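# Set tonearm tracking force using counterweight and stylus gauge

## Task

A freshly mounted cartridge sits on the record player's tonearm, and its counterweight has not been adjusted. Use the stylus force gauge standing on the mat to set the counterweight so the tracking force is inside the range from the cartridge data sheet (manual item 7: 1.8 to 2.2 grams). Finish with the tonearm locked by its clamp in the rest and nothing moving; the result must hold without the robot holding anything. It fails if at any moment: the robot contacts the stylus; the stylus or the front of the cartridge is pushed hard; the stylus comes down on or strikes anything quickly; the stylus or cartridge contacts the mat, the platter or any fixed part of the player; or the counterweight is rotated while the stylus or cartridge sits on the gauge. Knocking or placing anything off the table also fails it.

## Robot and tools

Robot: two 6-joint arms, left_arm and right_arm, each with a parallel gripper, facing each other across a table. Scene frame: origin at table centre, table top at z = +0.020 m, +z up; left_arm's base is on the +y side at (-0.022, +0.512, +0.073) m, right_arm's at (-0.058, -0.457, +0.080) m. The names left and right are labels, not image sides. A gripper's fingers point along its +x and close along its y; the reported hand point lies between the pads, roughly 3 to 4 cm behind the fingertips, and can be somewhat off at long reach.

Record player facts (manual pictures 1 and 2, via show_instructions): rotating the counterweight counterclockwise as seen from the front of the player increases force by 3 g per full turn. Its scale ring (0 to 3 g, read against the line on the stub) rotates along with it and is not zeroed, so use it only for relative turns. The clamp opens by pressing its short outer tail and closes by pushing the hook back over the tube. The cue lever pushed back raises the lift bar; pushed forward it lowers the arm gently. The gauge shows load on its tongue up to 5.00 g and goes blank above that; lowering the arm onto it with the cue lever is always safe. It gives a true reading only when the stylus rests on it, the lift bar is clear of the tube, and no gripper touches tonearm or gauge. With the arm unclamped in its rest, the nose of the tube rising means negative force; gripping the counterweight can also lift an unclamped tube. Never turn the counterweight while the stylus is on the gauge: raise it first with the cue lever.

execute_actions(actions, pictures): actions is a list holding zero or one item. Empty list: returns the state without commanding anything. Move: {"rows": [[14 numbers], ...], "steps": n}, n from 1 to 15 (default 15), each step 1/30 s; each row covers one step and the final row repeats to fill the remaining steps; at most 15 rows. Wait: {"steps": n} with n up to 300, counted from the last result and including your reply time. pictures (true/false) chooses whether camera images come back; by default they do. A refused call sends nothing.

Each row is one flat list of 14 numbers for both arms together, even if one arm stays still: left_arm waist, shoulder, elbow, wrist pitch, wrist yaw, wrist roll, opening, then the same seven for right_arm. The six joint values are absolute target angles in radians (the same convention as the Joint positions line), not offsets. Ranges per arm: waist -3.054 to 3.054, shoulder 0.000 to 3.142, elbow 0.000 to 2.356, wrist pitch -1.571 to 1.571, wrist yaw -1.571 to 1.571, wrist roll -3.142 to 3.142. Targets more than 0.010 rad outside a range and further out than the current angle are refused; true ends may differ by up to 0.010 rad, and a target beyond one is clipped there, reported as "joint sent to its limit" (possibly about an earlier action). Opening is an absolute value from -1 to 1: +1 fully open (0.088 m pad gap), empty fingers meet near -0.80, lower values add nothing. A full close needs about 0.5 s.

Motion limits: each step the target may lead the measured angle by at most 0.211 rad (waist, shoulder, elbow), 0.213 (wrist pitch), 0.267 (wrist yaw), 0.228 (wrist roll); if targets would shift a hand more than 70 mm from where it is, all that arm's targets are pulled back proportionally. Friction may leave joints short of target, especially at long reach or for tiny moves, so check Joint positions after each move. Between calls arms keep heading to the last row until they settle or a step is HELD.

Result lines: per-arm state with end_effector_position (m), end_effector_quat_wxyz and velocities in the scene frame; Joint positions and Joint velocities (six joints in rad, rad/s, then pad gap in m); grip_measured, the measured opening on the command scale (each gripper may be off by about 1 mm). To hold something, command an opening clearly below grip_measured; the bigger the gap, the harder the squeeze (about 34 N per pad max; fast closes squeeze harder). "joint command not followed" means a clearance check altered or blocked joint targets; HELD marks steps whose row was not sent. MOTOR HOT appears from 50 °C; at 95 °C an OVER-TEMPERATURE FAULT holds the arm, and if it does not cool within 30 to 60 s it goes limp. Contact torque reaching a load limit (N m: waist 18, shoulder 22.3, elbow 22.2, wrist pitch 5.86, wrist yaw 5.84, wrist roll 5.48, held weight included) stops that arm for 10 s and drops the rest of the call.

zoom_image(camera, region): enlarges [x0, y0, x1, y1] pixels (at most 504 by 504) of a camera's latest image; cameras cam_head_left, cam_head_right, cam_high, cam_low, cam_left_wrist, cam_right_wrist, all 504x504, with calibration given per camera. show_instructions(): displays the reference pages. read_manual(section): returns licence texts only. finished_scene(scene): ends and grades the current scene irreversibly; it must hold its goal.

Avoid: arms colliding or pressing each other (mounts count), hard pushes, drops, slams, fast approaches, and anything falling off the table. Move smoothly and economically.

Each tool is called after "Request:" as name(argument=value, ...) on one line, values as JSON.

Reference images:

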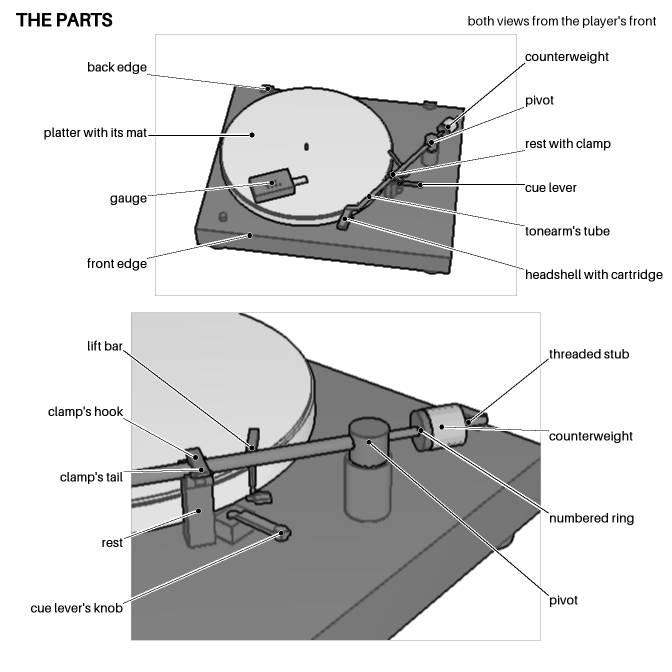

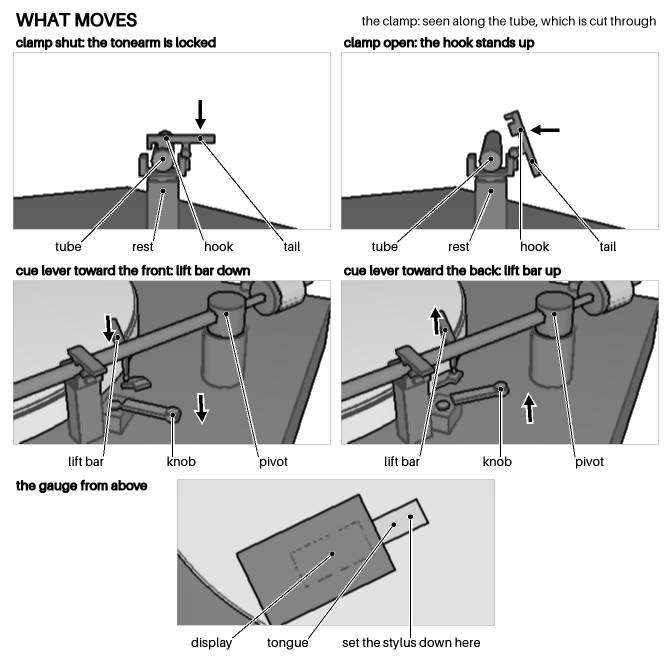

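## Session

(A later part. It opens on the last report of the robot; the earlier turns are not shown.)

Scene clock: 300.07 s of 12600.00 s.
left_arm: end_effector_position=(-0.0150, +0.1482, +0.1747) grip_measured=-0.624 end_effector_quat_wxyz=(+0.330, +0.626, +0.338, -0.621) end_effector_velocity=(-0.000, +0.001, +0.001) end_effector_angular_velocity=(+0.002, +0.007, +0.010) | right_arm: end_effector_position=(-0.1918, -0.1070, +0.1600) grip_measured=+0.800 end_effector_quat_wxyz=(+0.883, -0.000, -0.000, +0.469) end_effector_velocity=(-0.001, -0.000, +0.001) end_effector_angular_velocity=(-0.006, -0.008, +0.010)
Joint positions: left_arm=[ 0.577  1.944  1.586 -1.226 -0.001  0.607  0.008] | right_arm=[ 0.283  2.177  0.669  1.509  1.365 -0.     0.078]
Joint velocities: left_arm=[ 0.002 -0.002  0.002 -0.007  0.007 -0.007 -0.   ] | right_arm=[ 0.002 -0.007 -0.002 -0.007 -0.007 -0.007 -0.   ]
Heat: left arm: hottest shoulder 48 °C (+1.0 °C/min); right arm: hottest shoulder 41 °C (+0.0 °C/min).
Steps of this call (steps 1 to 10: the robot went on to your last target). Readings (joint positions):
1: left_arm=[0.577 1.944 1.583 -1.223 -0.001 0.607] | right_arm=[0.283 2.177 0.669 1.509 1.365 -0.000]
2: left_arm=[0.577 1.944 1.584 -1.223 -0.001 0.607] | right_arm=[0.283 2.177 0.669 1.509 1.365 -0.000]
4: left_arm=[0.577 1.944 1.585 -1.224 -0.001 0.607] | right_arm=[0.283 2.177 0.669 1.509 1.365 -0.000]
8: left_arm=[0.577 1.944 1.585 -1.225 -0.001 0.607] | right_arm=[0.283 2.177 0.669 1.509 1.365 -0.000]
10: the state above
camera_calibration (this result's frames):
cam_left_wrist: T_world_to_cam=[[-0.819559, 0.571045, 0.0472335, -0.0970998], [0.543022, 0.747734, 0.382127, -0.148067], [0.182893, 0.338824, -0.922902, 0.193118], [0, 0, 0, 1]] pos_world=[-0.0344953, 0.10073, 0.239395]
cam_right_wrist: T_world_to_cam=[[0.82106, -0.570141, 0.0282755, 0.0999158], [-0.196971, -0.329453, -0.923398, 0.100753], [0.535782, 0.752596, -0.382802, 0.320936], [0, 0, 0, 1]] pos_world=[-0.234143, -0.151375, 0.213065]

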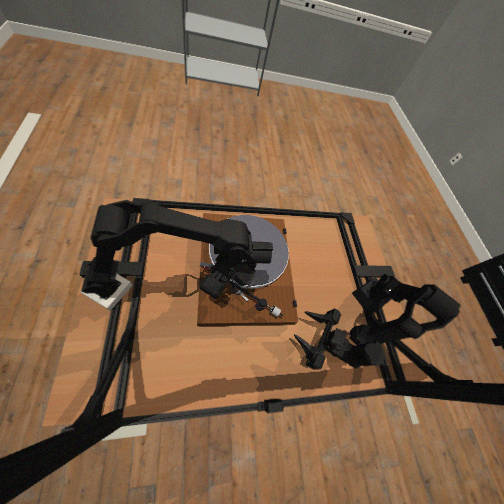

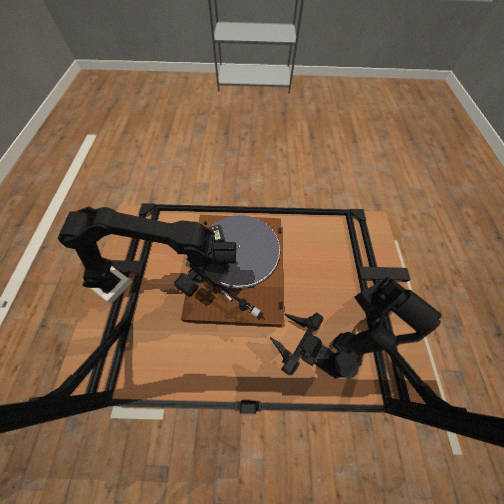

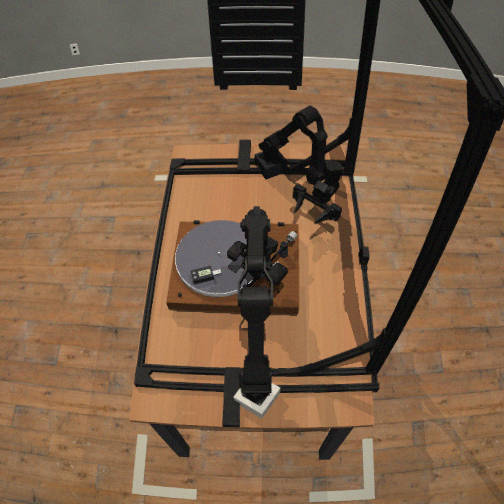

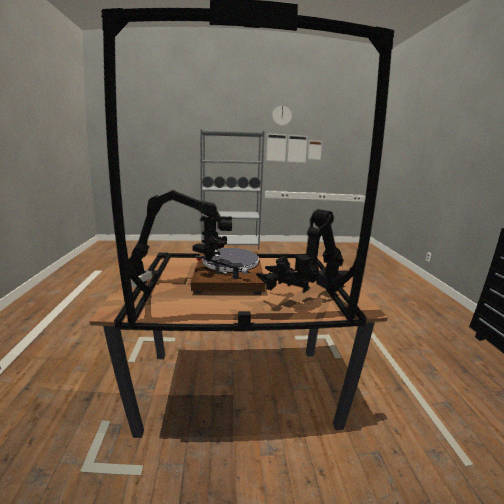

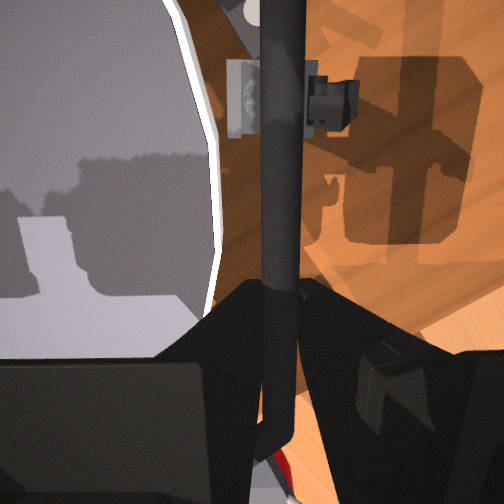

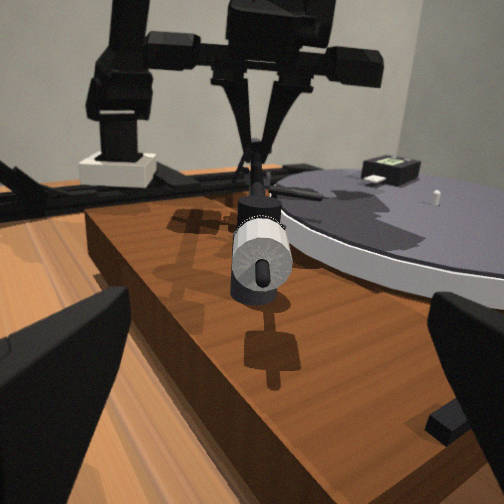

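Request:
execute_actions(actions=[{"rows":[[0.58,1.944,1.602,-1.232,0,0.61,-0.67,0.284,2.176,0.666,1.51,1.365,0,0.8],[0.58,1.944,1.607,-1.238,0,0.61,-0.67,0.284,2.176,0.666,1.51,1.365,0,0.8],[0.58,1.944,1.612,-1.244,0,0.61,-0.67,0.284,2.176,0.666,1.51,1.365,0,0.8],[0.58,1.944,1.617,-1.25,0,0.61,-0.67,0.284,2.176,0.666,1.51,1.365,0,0.8],[0.58,1.944,1.62,-1.252,0,0.61,-0.67,0.284,2.176,0.666,1.51,1.365,0,0.8],[0.58,1.944,1.62,-1.252,0,0.61,-0.67,0.284,2.176,0.666,1.51,1.365,0,0.8],[0.58,1.944,1.62,-1.252,0,0.61,-0.67,0.284,2.176,0.666,1.51,1.365,0,0.8],[0.584,1.95,1.624,-1.252,0,0.625,-0.67,0.284,2.176,0.666,1.51,1.365,0,0.8],[0.587,1.953,1.628,-1.252,0,0.64,-0.67,0.284,2.176,0.666,1.51,1.365,0,0.8],[0.59,1.956,1.632,-1.252,0,0.652,-0.67,0.284,2.176,0.666,1.51,1.365,0,0.8],[0.593,1.959,1.636,-1.252,0,0.664,-0.67,0.284,2.176,0.666,1.51,1.365,0,0.8],[0.596,1.962,1.64,-1.252,0,0.676,-0.67,0.284,2.176,0.666,1.51,1.365,0,0.8],[0.599,1.965,1.644,-1.253,0,0.688,-0.67,0.284,2.176,0.666,1.51,1.365,0,0.8],[0.602,1.968,1.648,-1.253,0,0.7,-0.67,0.284,2.176,0.666,1.51,1.365,0,0.8],[0.605,1.971,1.652,-1.253,0,0.712,-0.67,0.284,2.176,0.666,1.51,1.365,0,0.8]],"steps":15}], pictures=false)

Request:
execute_actions(actions=[{"rows":[[0.608,1.974,1.656,-1.253,0,0.724,-0.67,0.284,2.176,0.666,1.51,1.365,0,0.8],[0.611,1.977,1.66,-1.253,0,0.736,-0.67,0.284,2.176,0.666,1.51,1.365,0,0.8],[0.614,1.98,1.664,-1.254,0,0.748,-0.67,0.284,2.176,0.666,1.51,1.365,0,0.8],[0.617,1.983,1.668,-1.254,0,0.76,-0.67,0.284,2.176,0.666,1.51,1.365,0,0.8],[0.62,1.986,1.672,-1.254,0,0.772,-0.67,0.284,2.176,0.666,1.51,1.365,0,0.8],[0.623,1.989,1.676,-1.254,0,0.786,-0.67,0.284,2.176,0.666,1.51,1.365,0,0.8],[0.626,1.992,1.68,-1.254,0,0.8,-0.67,0.284,2.176,0.666,1.51,1.365,0,0.8],[0.628,1.995,1.684,-1.254,0,0.812,-0.67,0.284,2.176,0.666,1.51,1.365,0,0.8]],"steps":15}])

Request:
zoom_image(camera="cam_right_wrist", region=[200, 80, 400, 280])

Scene clock: 315.93 s of 12600.00 s.
left_arm: end_effector_position=(-0.0086, +0.1434, +0.1785) grip_measured=-0.624 end_effector_quat_wxyz=(+0.313, +0.635, +0.321, -0.630) end_effector_velocity=(+0.034, -0.023, +0.003) end_effector_angular_velocity=(-0.021, -0.003, -0.274) | right_arm: end_effector_position=(-0.1918, -0.1070, +0.1600) grip_measured=+0.800 end_effector_quat_wxyz=(+0.883, -0.000, -0.000, +0.469) end_effector_velocity=(+0.001, +0.000, +0.000) end_effector_angular_velocity=(-0.006, -0.008, -0.010)
Joint positions: left_arm=[ 0.593  1.963  1.627 -1.249 -0.002  0.678  0.008] | right_arm=[ 0.283  2.177  0.669  1.509  1.365 -0.     0.078]
Joint velocities: left_arm=[ 0.085  0.076  0.12  -0.022 -0.007  0.359 -0.   ] | right_arm=[-0.002 -0.002  0.002 -0.007  0.007 -0.007 -0.   ]
Heat: left arm: hottest shoulder 51 °C (+3.0 °C/min); right arm: hottest shoulder 42 °C (+1.0 °C/min). Fold the left arm in close to its base before you think long.
MOTOR HOT: a motor of the left arm reached 50 °C. Now the hottest motor of the left arm, joint 2 (shoulder), reports 51 °C. The temperature limit of the motors' drives, at which the controller stops that arm, is 95 °C. To cool a motor, set the load down, stop pushing, or move to a pose that needs little force.
Steps of this call (steps 1 to 15: the robot went on to your last target; steps 16 to 90: nothing new was sent; then 12.37 s passed at rest; steps 91 to 105: all 15 steps of this action). Readings (joint positions):
91: left_arm=[0.577 1.943 1.588 -1.228 -0.001 0.608] | right_arm=[0.283 2.177 0.669 1.509 1.365 -0.000]
92: left_arm=[0.577 1.943 1.590 -1.230 -0.001 0.608] | right_arm=[0.283 2.177 0.669 1.509 1.365 -0.000]
94: left_arm=[0.577 1.943 1.595 -1.234 -0.001 0.608] | right_arm=[0.283 2.177 0.669 1.509 1.365 -0.000]
98: left_arm=[0.577 1.947 1.603 -1.244 -0.001 0.608] | right_arm=[0.283 2.177 0.669 1.509 1.365 -0.000]
105: the state above

Scene clock: 316.43 s of 12600.00 s.
left_arm: end_effector_position=(+0.0027, +0.1344, +0.1785) grip_measured=-0.624 end_effector_quat_wxyz=(+0.285, +0.648, +0.287, -0.646) end_effector_velocity=(-0.002, -0.000, +0.001) end_effector_angular_velocity=(+0.002, +0.008, -0.024) | right_arm: end_effector_position=(-0.1918, -0.1070, +0.1600) grip_measured=+0.800 end_effector_quat_wxyz=(+0.883, -0.000, -0.000, +0.469) end_effector_velocity=(-0.001, -0.000, +0.001) end_effector_angular_velocity=(-0.007, -0.013, +0.010)
Joint positions: left_arm=[ 0.622  1.992  1.669 -1.252 -0.002  0.803  0.008] | right_arm=[ 0.283  2.177  0.669  1.509  1.365 -0.     0.078]
Joint velocities: left_arm=[-0.002  0.002  0.007 -0.007  0.007  0.022  0.   ] | right_arm=[ 0.002 -0.002 -0.002  0.007 -0.007 -0.022 -0.   ]
Heat: left arm: hottest shoulder 51 °C (+3.0 °C/min); right arm: hottest shoulder 42 °C (+1.0 °C/min). Fold the left arm in close to its base before you think long.
MOTOR HOT: still on. Now the hottest motor of the left arm, joint 2 (shoulder), reports 51 °C; a drive's own limit is 95 °C.
Steps of this call (steps 1 to 15: all 15 steps of this action). Readings (joint positions):
1: left_arm=[0.596 1.966 1.632 -1.250 -0.002 0.691] | right_arm=[0.283 2.177 0.669 1.509 1.365 -0.000]
2: left_arm=[0.599 1.969 1.635 -1.250 -0.002 0.702] | right_arm=[0.283 2.177 0.669 1.509 1.365 -0.000]
4: left_arm=[0.605 1.974 1.643 -1.251 -0.002 0.726] | right_arm=[0.283 2.177 0.669 1.509 1.365 -0.000]
8: left_arm=[0.616 1.986 1.659 -1.252 -0.002 0.775] | right_arm=[0.283 2.177 0.669 1.509 1.365 -0.000]
15: the state above
camera_calibration (this result's frames):
cam_left_wrist: T_world_to_cam=[[-0.724776, 0.687706, 0.0419617, -0.0898175], [0.649159, 0.661207, 0.376028, -0.136389], [0.230851, 0.299776, -0.925658, 0.203619], [0, 0, 0, 1]] pos_world=[-0.0235654, 0.090909, 0.243536]
cam_right_wrist: T_world_to_cam=[[0.82106, -0.570141, 0.0282755, 0.0999158], [-0.196971, -0.329453, -0.923398, 0.100753], [0.535782, 0.752596, -0.382802, 0.320936], [0, 0, 0, 1]] pos_world=[-0.234143, -0.151375, 0.213065]

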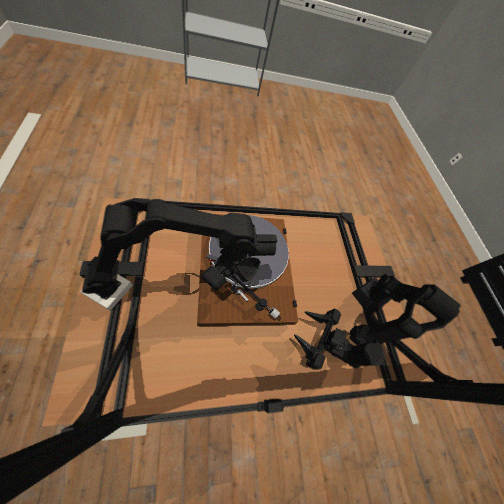

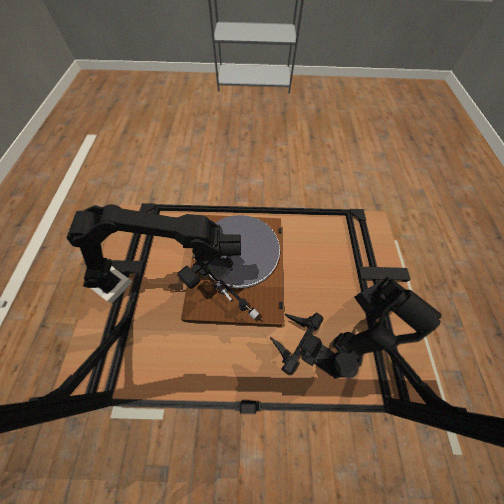

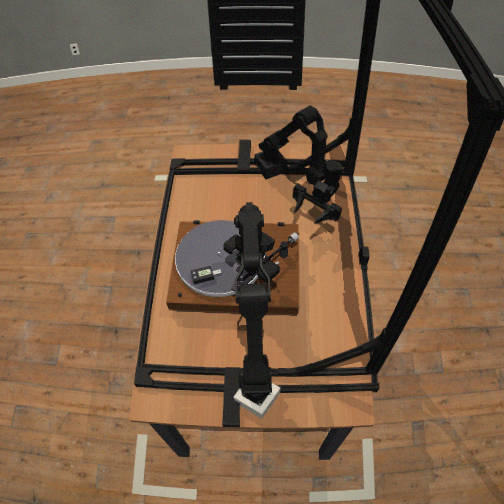

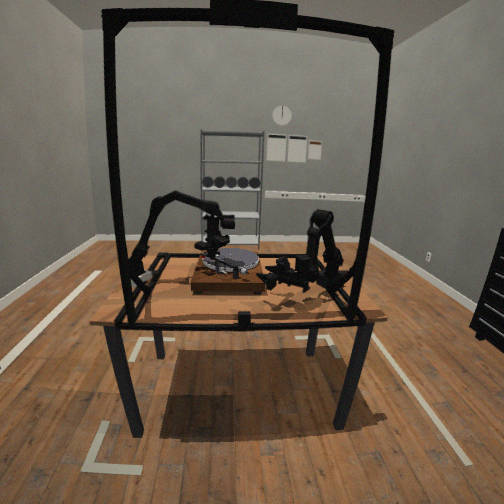

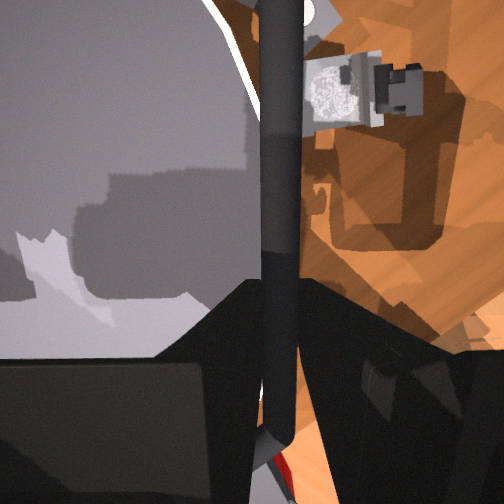

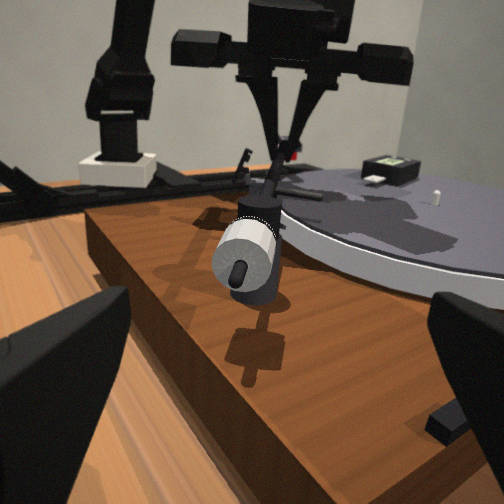

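Region (200, 80, 400, 280) of cam_right_wrist's 504x504 image, scaled by 2.520, with more detail than that image has.

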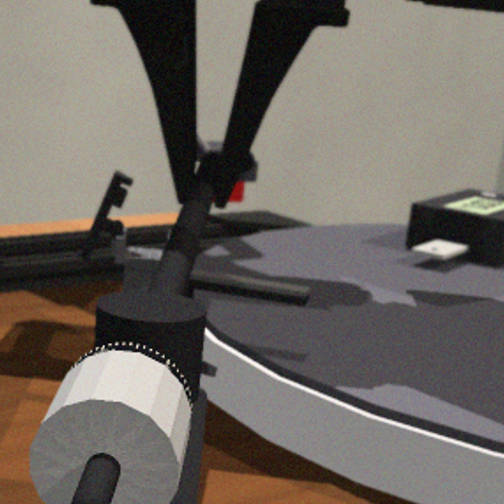

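Request:
execute_actions(actions=[{"rows":[[0.63,1.998,1.69,-1.256,0,0.824,-0.67,0.284,2.176,0.666,1.51,1.365,0,0.8],[0.6325,2.003,1.697,-1.258,0,0.837,-0.67,0.284,2.176,0.666,1.51,1.365,0,0.8],[0.635,2.008,1.704,-1.26,0,0.85,-0.67,0.284,2.176,0.666,1.51,1.365,0,0.8],[0.6375,2.013,1.711,-1.262,0,0.863,-0.67,0.284,2.176,0.666,1.51,1.365,0,0.8],[0.64,2.018,1.718,-1.264,0,0.876,-0.67,0.284,2.176,0.666,1.51,1.365,0,0.8],[0.6425,2.023,1.725,-1.266,0,0.889,-0.67,0.284,2.176,0.666,1.51,1.365,0,0.8],[0.645,2.028,1.732,-1.268,0,0.902,-0.67,0.284,2.176,0.666,1.51,1.365,0,0.8],[0.6475,2.033,1.739,-1.27,0,0.915,-0.67,0.284,2.176,0.666,1.51,1.365,0,0.8],[0.65,2.038,1.746,-1.272,0,0.928,-0.67,0.284,2.176,0.666,1.51,1.365,0,0.8],[0.6525,2.043,1.753,-1.274,0,0.941,-0.67,0.284,2.176,0.666,1.51,1.365,0,0.8],[0.655,2.048,1.76,-1.276,0,0.954,-0.67,0.284,2.176,0.666,1.51,1.365,0,0.8],[0.6575,2.053,1.767,-1.278,0,0.967,-0.67,0.284,2.176,0.666,1.51,1.365,0,0.8],[0.66,2.057,1.774,-1.28,0,0.98,-0.67,0.284,2.176,0.666,1.51,1.365,0,0.8],[0.6625,2.061,1.781,-1.282,0,0.993,-0.67,0.284,2.176,0.666,1.51,1.365,0,0.8],[0.665,2.065,1.788,-1.284,0,1.006,-0.67,0.284,2.176,0.666,1.51,1.365,0,0.8]],"steps":15}], pictures=false)

Request:
execute_actions(actions=[{"rows":[[0.667,2.071,1.797,-1.287,0,1.018,-0.67,0.284,2.176,0.666,1.51,1.365,0,0.8],[0.669,2.077,1.806,-1.29,0,1.03,-0.67,0.284,2.176,0.666,1.51,1.365,0,0.8],[0.671,2.083,1.815,-1.293,0,1.042,-0.67,0.284,2.176,0.666,1.51,1.365,0,0.8],[0.673,2.089,1.824,-1.296,0,1.054,-0.67,0.284,2.176,0.666,1.51,1.365,0,0.8],[0.675,2.095,1.833,-1.299,0,1.066,-0.67,0.284,2.176,0.666,1.51,1.365,0,0.8],[0.677,2.101,1.842,-1.302,0,1.078,-0.67,0.284,2.176,0.666,1.51,1.365,0,0.8],[0.679,2.107,1.851,-1.305,0,1.09,-0.67,0.284,2.176,0.666,1.51,1.365,0,0.8],[0.681,2.113,1.86,-1.308,0,1.102,-0.67,0.284,2.176,0.666,1.51,1.365,0,0.8],[0.683,2.119,1.869,-1.311,0,1.114,-0.67,0.284,2.176,0.666,1.51,1.365,0,0.8],[0.684,2.125,1.878,-1.314,0,1.126,-0.67,0.284,2.176,0.666,1.51,1.365,0,0.8],[0.686,2.131,1.887,-1.317,0,1.138,-0.67,0.284,2.176,0.666,1.51,1.365,0,0.8],[0.688,2.137,1.897,-1.321,0,1.154,-0.67,0.284,2.176,0.666,1.51,1.365,0,0.8],[0.689,2.144,1.908,-1.325,0,1.17,-0.67,0.284,2.176,0.666,1.51,1.365,0,0.8]],"steps":15}], pictures=false)

Request:
execute_actions(actions=[{"steps":10}])

Request:
zoom_image(camera="cam_right_wrist", region=[260, 60, 500, 260])

Request:
zoom_image(camera="cam_high", region=[170, 220, 290, 310])

Scene clock: 334.40 s of 12600.00 s.
left_arm: end_effector_position=(+0.0168, +0.1199, +0.1802) grip_measured=-0.624 end_effector_quat_wxyz=(+0.244, +0.664, +0.241, -0.664) end_effector_velocity=(+0.030, -0.034, +0.002) end_effector_angular_velocity=(-0.022, +0.004, -0.288) | right_arm: end_effector_position=(-0.1918, -0.1070, +0.1600) grip_measured=+0.800 end_effector_quat_wxyz=(+0.883, -0.000, -0.000, +0.469) end_effector_velocity=(+0.000, +0.002, -0.000) end_effector_angular_velocity=(-0.001, +0.001, +0.015)
Joint positions: left_arm=[ 0.656  2.049  1.758 -1.276 -0.002  0.969  0.008] | right_arm=[ 0.283  2.177  0.669  1.509  1.365 -0.     0.078]
Joint velocities: left_arm=[ 0.071  0.134  0.208 -0.051  0.007  0.359 -0.   ] | right_arm=[-0.007 -0.002 -0.002 -0.007 -0.022  0.007  0.   ]
Heat: left arm: hottest shoulder 51 °C (+2.0 °C/min); right arm: hottest shoulder 42 °C (+1.0 °C/min). Fold the left arm in close to its base before you think long.
MOTOR HOT: still on. Now the hottest motor of the left arm, joint 2 (shoulder), reports 51 °C; a drive's own limit is 95 °C.
Steps of this call (steps 1 to 15: the robot went on to your last target; steps 16 to 90: nothing new was sent; then 14.47 s passed at rest; steps 91 to 105: all 15 steps of this action). Readings (joint positions):
91: left_arm=[0.625 1.993 1.673 -1.253 -0.002 0.810] | right_arm=[0.283 2.177 0.669 1.509 1.365 -0.000]
92: left_arm=[0.625 1.994 1.675 -1.253 -0.002 0.815] | right_arm=[0.283 2.177 0.669 1.509 1.365 -0.000]
94: left_arm=[0.629 1.999 1.685 -1.256 -0.002 0.833] | right_arm=[0.283 2.177 0.669 1.509 1.365 -0.000]
98: left_arm=[0.639 2.016 1.709 -1.263 -0.002 0.879] | right_arm=[0.283 2.177 0.669 1.509 1.365 -0.000]
105: the state above

Scene clock: 334.90 s of 12600.00 s.
left_arm: end_effector_position=(+0.0303, +0.1014, +0.1807) grip_measured=-0.624 end_effector_quat_wxyz=(+0.194, +0.681, +0.189, -0.681) end_effector_velocity=(+0.008, -0.015, -0.002) end_effector_angular_velocity=(+0.021, +0.009, -0.151) | right_arm: end_effector_position=(-0.1918, -0.1070, +0.1600) grip_measured=+0.800 end_effector_quat_wxyz=(+0.883, -0.000, -0.000, +0.469) end_effector_velocity=(+0.000, +0.001, -0.002) end_effector_angular_velocity=(-0.028, -0.033, +0.005)
Joint positions: left_arm=[ 0.684  2.131  1.884 -1.317 -0.001  1.149  0.008] | right_arm=[ 0.283  2.177  0.669  1.509  1.365 -0.     0.078]
Joint velocities: left_arm=[ 0.017  0.09   0.134 -0.066  0.007  0.168 -0.   ] | right_arm=[-0.002 -0.002 -0.002 -0.022 -0.007 -0.022  0.   ]
Heat: left arm: hottest shoulder 51 °C (+2.0 °C/min); right arm: hottest shoulder 42 °C (+1.0 °C/min). Fold the left arm in close to its base before you think long.
MOTOR HOT: still on. Now the hottest motor of the left arm, joint 2 (shoulder), reports 51 °C; a drive's own limit is 95 °C.
Steps of this call (steps 1 to 15: all 15 steps of this action). Readings (joint positions):
1: left_arm=[0.658 2.054 1.765 -1.279 -0.002 0.982] | right_arm=[0.283 2.177 0.669 1.509 1.365 -0.000]
2: left_arm=[0.660 2.059 1.773 -1.281 -0.002 0.994] | right_arm=[0.283 2.177 0.669 1.509 1.365 -0.000]
4: left_arm=[0.664 2.070 1.790 -1.287 -0.002 1.019] | right_arm=[0.283 2.177 0.669 1.509 1.365 -0.000]
8: left_arm=[0.672 2.093 1.825 -1.298 -0.002 1.068] | right_arm=[0.283 2.177 0.669 1.509 1.365 -0.000]
15: the state above

Scene clock: 335.23 s of 12600.00 s.
left_arm: end_effector_position=(+0.0312, +0.1000, +0.1810) grip_measured=-0.624 end_effector_quat_wxyz=(+0.190, +0.682, +0.185, -0.682) end_effector_velocity=(+0.002, +0.001, +0.002) end_effector_angular_velocity=(+0.003, -0.007, +0.010) | right_arm: end_effector_position=(-0.1917, -0.1071, +0.1599) grip_measured=+0.800 end_effector_quat_wxyz=(+0.883, -0.000, -0.000, +0.469) end_effector_velocity=(+0.001, -0.001, -0.000) end_effector_angular_velocity=(+0.006, +0.008, -0.005)
Joint positions: left_arm=[ 0.685  2.137  1.895 -1.321 -0.001  1.163  0.008] | right_arm=[ 0.283  2.177  0.668  1.509  1.365 -0.     0.078]
Joint velocities: left_arm=[ 0.002 -0.002  0.002 -0.007 -0.007 -0.007  0.   ] | right_arm=[ 0.002  0.002 -0.002  0.007  0.007  0.007 -0.   ]
Heat: left arm: hottest shoulder 51 °C (+2.0 °C/min); right arm: hottest shoulder 42 °C (+1.0 °C/min). Fold the left arm in close to its base before you think long.
MOTOR HOT: still on. Now the hottest motor of the left arm, joint 2 (shoulder), reports 51 °C; a drive's own limit is 95 °C.
Steps of this call (steps 1 to 10: the robot went on to your last target). Readings (joint positions):
1: left_arm=[0.685 2.133 1.888 -1.318 -0.001 1.153] | right_arm=[0.283 2.177 0.669 1.509 1.365 -0.000]
2: left_arm=[0.685 2.134 1.891 -1.319 -0.001 1.156] | right_arm=[0.283 2.177 0.668 1.509 1.365 -0.000]
4: left_arm=[0.685 2.136 1.893 -1.320 -0.001 1.159] | right_arm=[0.283 2.177 0.668 1.509 1.365 -0.000]
8: left_arm=[0.685 2.137 1.895 -1.321 -0.001 1.162] | right_arm=[0.283 2.177 0.668 1.509 1.365 -0.000]
10: the state above
camera_calibration (this result's frames):
cam_left_wrist: T_world_to_cam=[[-0.492287, 0.869828, 0.0324452, -0.0694117], [0.814077, 0.4469, 0.370891, -0.115798], [0.308111, 0.208998, -0.92811, 0.216805], [0, 0, 0, 1]] pos_world=[-0.00670209, 0.0668146, 0.24642]
cam_right_wrist: T_world_to_cam=[[0.821053, -0.570133, 0.0286496, 0.0997671], [-0.196726, -0.329706, -0.923359, 0.100697], [0.535884, 0.752491, -0.382866, 0.320944], [0, 0, 0, 1]] pos_world=[-0.234093, -0.151427, 0.213]

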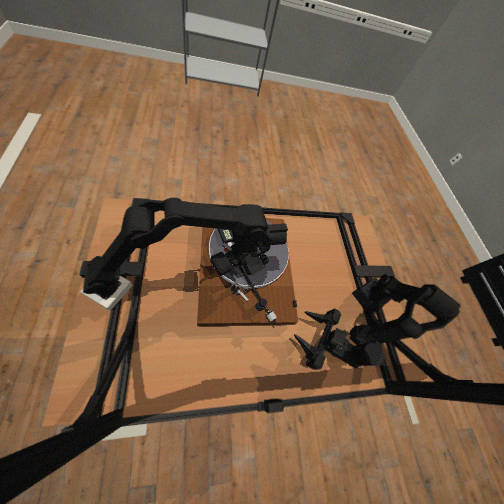

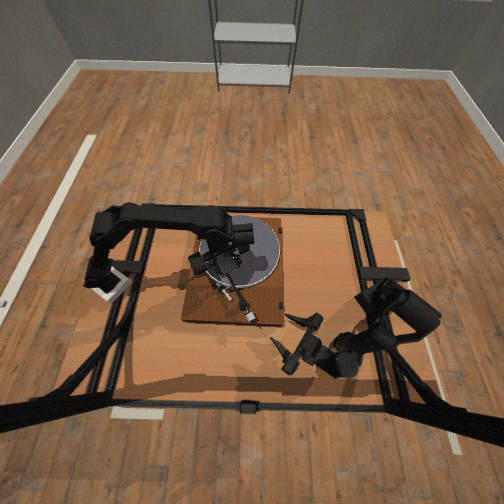

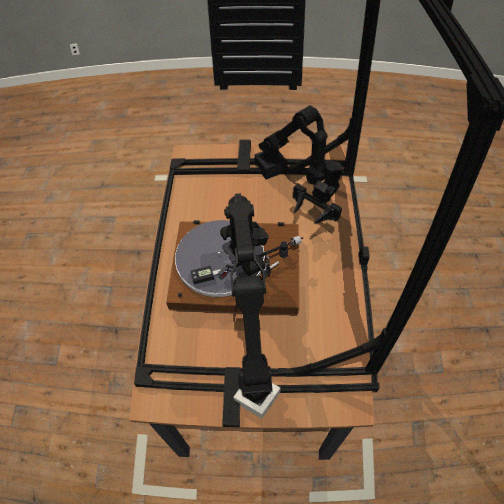

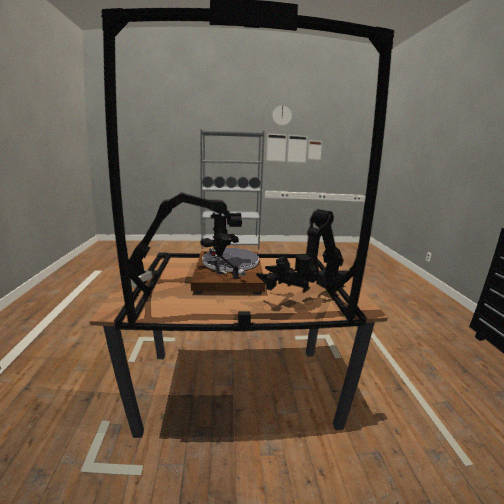

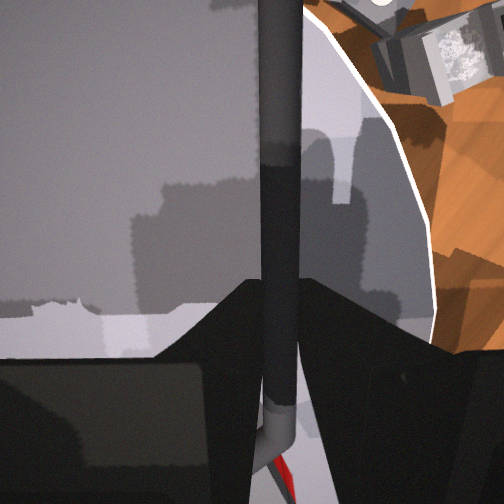

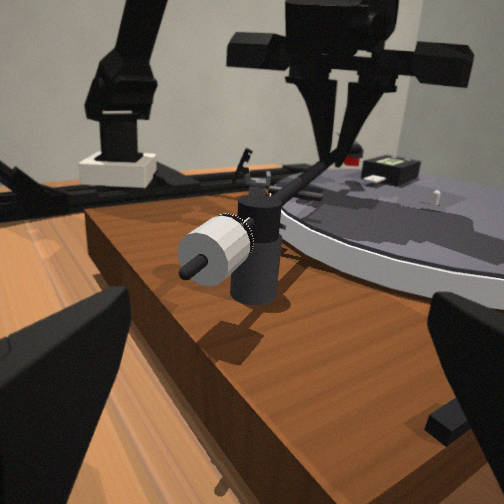

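Region (260, 60, 500, 260) of cam_right_wrist's 504x504 image, scaled by 2.100, with more detail than that image has.

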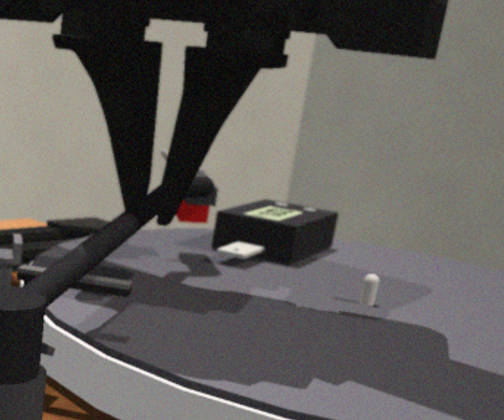

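Region (170, 220, 290, 310) of cam_high's 504x504 image, scaled by 4.200, with more detail than that image has; it fills the top 378 rows of this view, and the rest is white.

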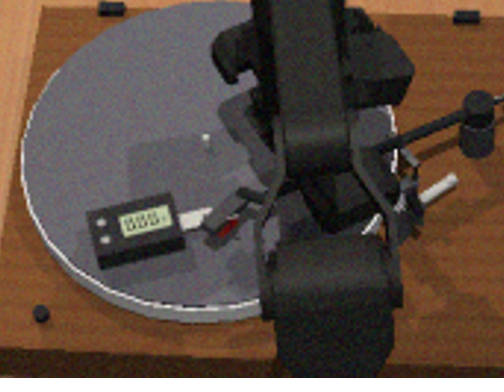

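Request:
execute_actions(actions=[{"rows":[[0.69,2.148,1.914,-1.327,0,1.178,-0.67,0.284,2.176,0.666,1.51,1.365,0,0.8],[0.691,2.154,1.923,-1.33,0,1.188,-0.67,0.284,2.176,0.666,1.51,1.365,0,0.8],[0.692,2.16,1.932,-1.334,0,1.198,-0.67,0.284,2.176,0.666,1.51,1.365,0,0.8],[0.693,2.166,1.941,-1.337,0,1.208,-0.67,0.284,2.176,0.666,1.51,1.365,0,0.8],[0.694,2.172,1.95,-1.341,0,1.218,-0.67,0.284,2.176,0.666,1.51,1.365,0,0.8],[0.695,2.178,1.959,-1.344,0,1.228,-0.67,0.284,2.176,0.666,1.51,1.365,0,0.8],[0.696,2.184,1.968,-1.348,0,1.238,-0.67,0.284,2.176,0.666,1.51,1.365,0,0.8],[0.697,2.19,1.977,-1.351,0,1.248,-0.67,0.284,2.176,0.666,1.51,1.365,0,0.8],[0.698,2.196,1.986,-1.355,0,1.258,-0.67,0.284,2.176,0.666,1.51,1.365,0,0.8],[0.699,2.202,1.995,-1.358,0,1.268,-0.67,0.284,2.176,0.666,1.51,1.365,0,0.8],[0.7,2.208,2.004,-1.361,0,1.278,-0.67,0.284,2.176,0.666,1.51,1.365,0,0.8]],"steps":15}], pictures=false)

Request:
execute_actions(actions=[{"steps":10}])

Request:
zoom_image(camera="cam_right_wrist", region=[300, 100, 460, 240])

Request:
zoom_image(camera="cam_high", region=[180, 240, 260, 300])

Request:
zoom_image(camera="cam_head_left", region=[200, 215, 260, 275])

Scene clock: 345.67 s of 12600.00 s.
left_arm: end_effector_position=(+0.0378, +0.0879, +0.1816) grip_measured=-0.624 end_effector_quat_wxyz=(+0.160, +0.690, +0.153, -0.690) end_effector_velocity=(-0.001, -0.006, +0.000) end_effector_angular_velocity=(-0.001, +0.021, -0.064) | right_arm: end_effector_position=(-0.1917, -0.1071, +0.1600) grip_measured=+0.800 end_effector_quat_wxyz=(+0.883, -0.000, -0.000, +0.469) end_effector_velocity=(+0.002, -0.001, +0.001) end_effector_angular_velocity=(+0.001, -0.001, -0.010)
Joint positions: left_arm=[ 0.697  2.194  1.989 -1.355 -0.001  1.266  0.008] | right_arm=[ 0.283  2.177  0.668  1.509  1.365 -0.     0.078]
Joint velocities: left_arm=[ 0.002  0.032  0.051 -0.022  0.022  0.066 -0.   ] | right_arm=[-0.002 -0.002 -0.002  0.007  0.007 -0.007  0.   ]
Heat: left arm: hottest shoulder 51 °C (+3.0 °C/min); right arm: hottest shoulder 42 °C (+1.0 °C/min). Fold the left arm in close to its base before you think long.
MOTOR HOT: still on. Now the hottest motor of the left arm, joint 2 (shoulder), reports 51 °C; a drive's own limit is 95 °C.
Steps of this call (steps 1 to 30: the robot went on to your last target; steps 31 to 90: nothing new was sent; then 6.93 s passed at rest; steps 91 to 105: all 15 steps of this action). Readings (joint positions):
91: left_arm=[0.686 2.137 1.898 -1.322 -0.001 1.165] | right_arm=[0.283 2.177 0.668 1.509 1.365 -0.000]
92: left_arm=[0.686 2.139 1.901 -1.324 -0.001 1.169] | right_arm=[0.283 2.177 0.668 1.509 1.365 -0.000]
94: left_arm=[0.688 2.147 1.913 -1.328 -0.001 1.183] | right_arm=[0.283 2.177 0.668 1.509 1.365 -0.000]
98: left_arm=[0.692 2.167 1.945 -1.340 -0.001 1.219] | right_arm=[0.283 2.177 0.668 1.509 1.365 -0.000]
105: the state above

Scene clock: 346.00 s of 12600.00 s.
left_arm: end_effector_position=(+0.0380, +0.0874, +0.1816) grip_measured=-0.624 end_effector_quat_wxyz=(+0.158, +0.690, +0.151, -0.690) end_effector_velocity=(-0.004, +0.000, +0.002) end_effector_angular_velocity=(+0.001, +0.008, -0.015) | right_arm: end_effector_position=(-0.1917, -0.1071, +0.1600) grip_measured=+0.800 end_effector_quat_wxyz=(+0.883, -0.000, -0.000, +0.469) end_effector_velocity=(-0.001, -0.000, +0.001) end_effector_angular_velocity=(-0.014, -0.020, +0.010)
Joint positions: left_arm=[ 0.698  2.197  1.993 -1.357 -0.001  1.271  0.008] | right_arm=[ 0.283  2.177  0.668  1.509  1.365 -0.     0.078]
Joint velocities: left_arm=[-0.007 -0.002  0.002 -0.007  0.007  0.007 -0.   ] | right_arm=[ 0.002 -0.007 -0.002 -0.007 -0.007 -0.022 -0.   ]
Heat: left arm: hottest shoulder 51 °C (+3.0 °C/min); right arm: hottest shoulder 42 °C (+1.0 °C/min). Fold the left arm in close to its base before you think long.
MOTOR HOT: still on. Now the hottest motor of the left arm, joint 2 (shoulder), reports 51 °C; a drive's own limit is 95 °C.
Steps of this call (steps 1 to 10: the robot went on to your last target). Readings (joint positions):
1: left_arm=[0.697 2.195 1.991 -1.356 -0.001 1.268] | right_arm=[0.283 2.177 0.668 1.509 1.365 -0.000]
2: left_arm=[0.698 2.196 1.991 -1.356 -0.001 1.269] | right_arm=[0.283 2.177 0.668 1.509 1.365 -0.000]
4: left_arm=[0.698 2.197 1.992 -1.357 -0.001 1.270] | right_arm=[0.283 2.177 0.668 1.509 1.365 -0.000]
8: left_arm=[0.698 2.197 1.993 -1.357 -0.001 1.271] | right_arm=[0.283 2.177 0.668 1.509 1.365 -0.000]
10: the state above
camera_calibration (this result's frames):
cam_left_wrist: T_world_to_cam=[[-0.406548, 0.913117, 0.0305783, -0.0617951], [0.852945, 0.367338, 0.370875, -0.110487], [0.32742, 0.17686, -0.928179, 0.219969], [0, 0, 0, 1]] pos_world=[-0.00290584, 0.0581084, 0.247037]
cam_right_wrist: T_world_to_cam=[[0.82106, -0.570141, 0.0282755, 0.0998265], [-0.196971, -0.329453, -0.923398, 0.100718], [0.535782, 0.752596, -0.382802, 0.32094], [0, 0, 0, 1]] pos_world=[-0.234079, -0.151441, 0.213036]

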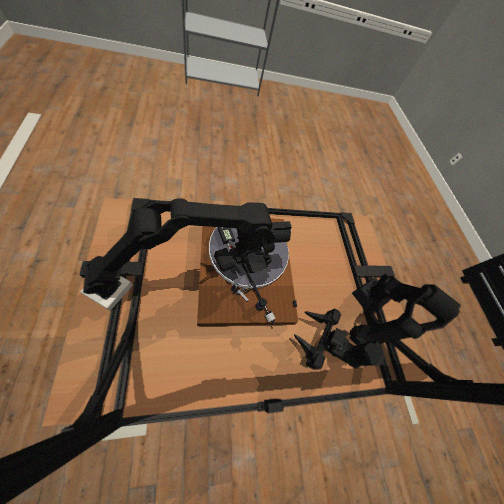

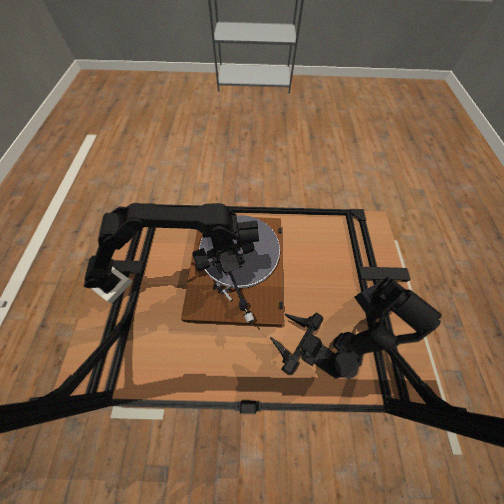

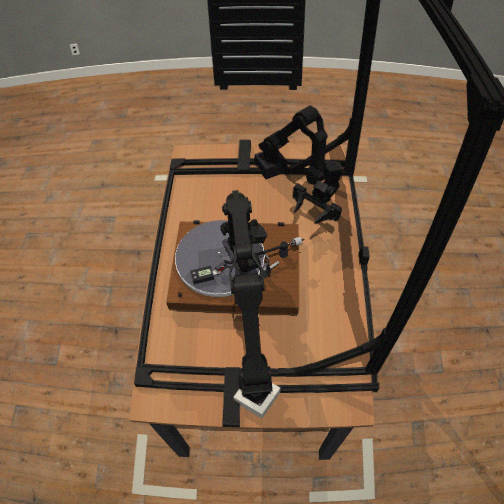

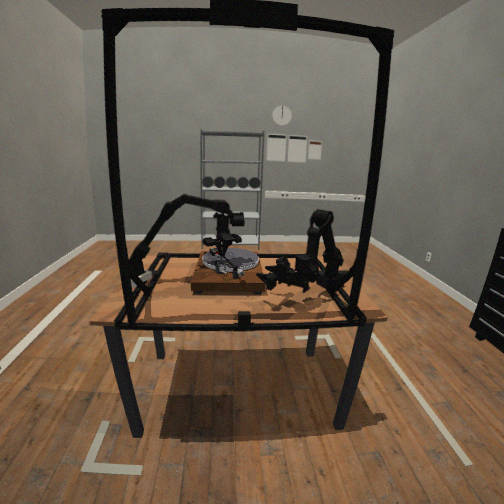

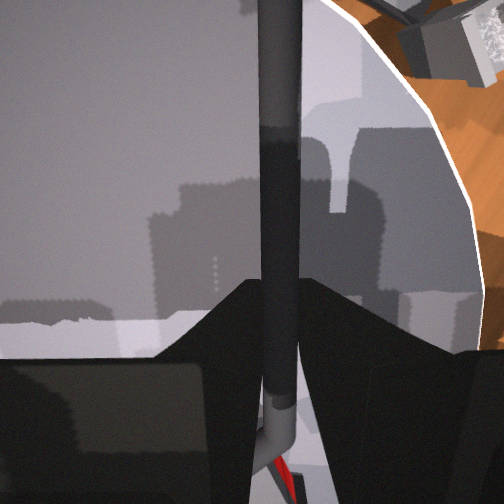

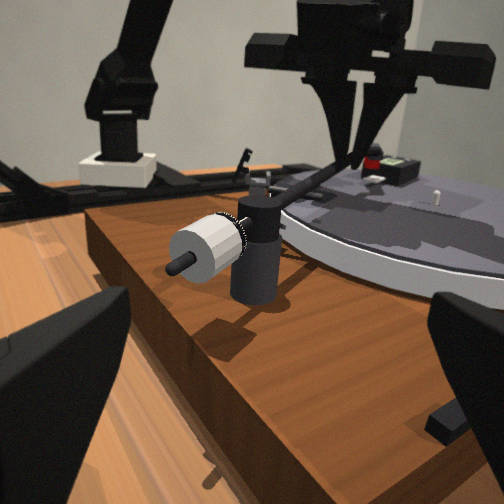

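Region (300, 100, 460, 240) of cam_right_wrist's 504x504 image, scaled by 3.150, with more detail than that image has; it fills the top 441 rows of this view, and the rest is white.

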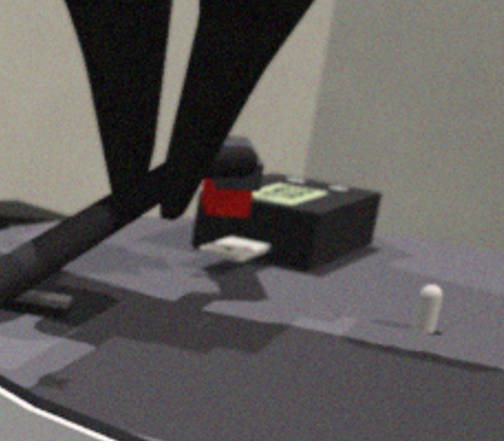

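Region (180, 240, 260, 300) of cam_high's 504x504 image, scaled by 6.300, with more detail than that image has; it fills the top 378 rows of this view, and the rest is white.

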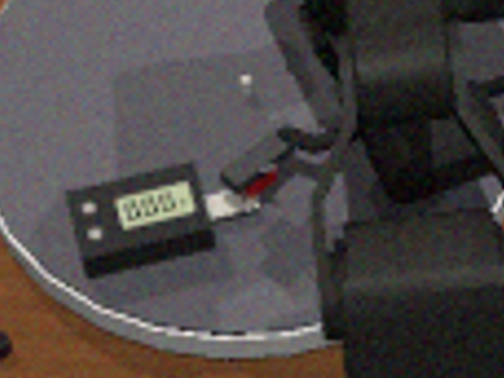

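Region (200, 215, 260, 275) of cam_head_left's 504x504 image, scaled by 8.400, with more detail than that image has.

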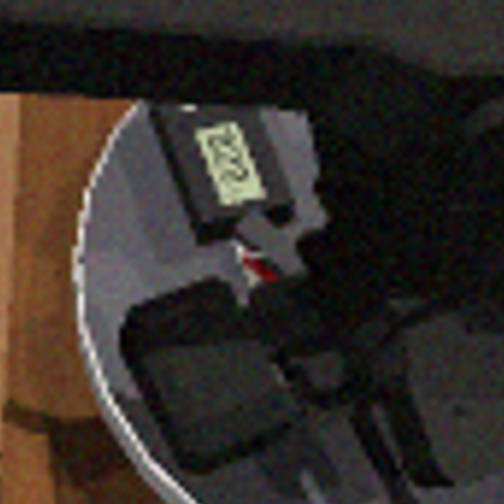

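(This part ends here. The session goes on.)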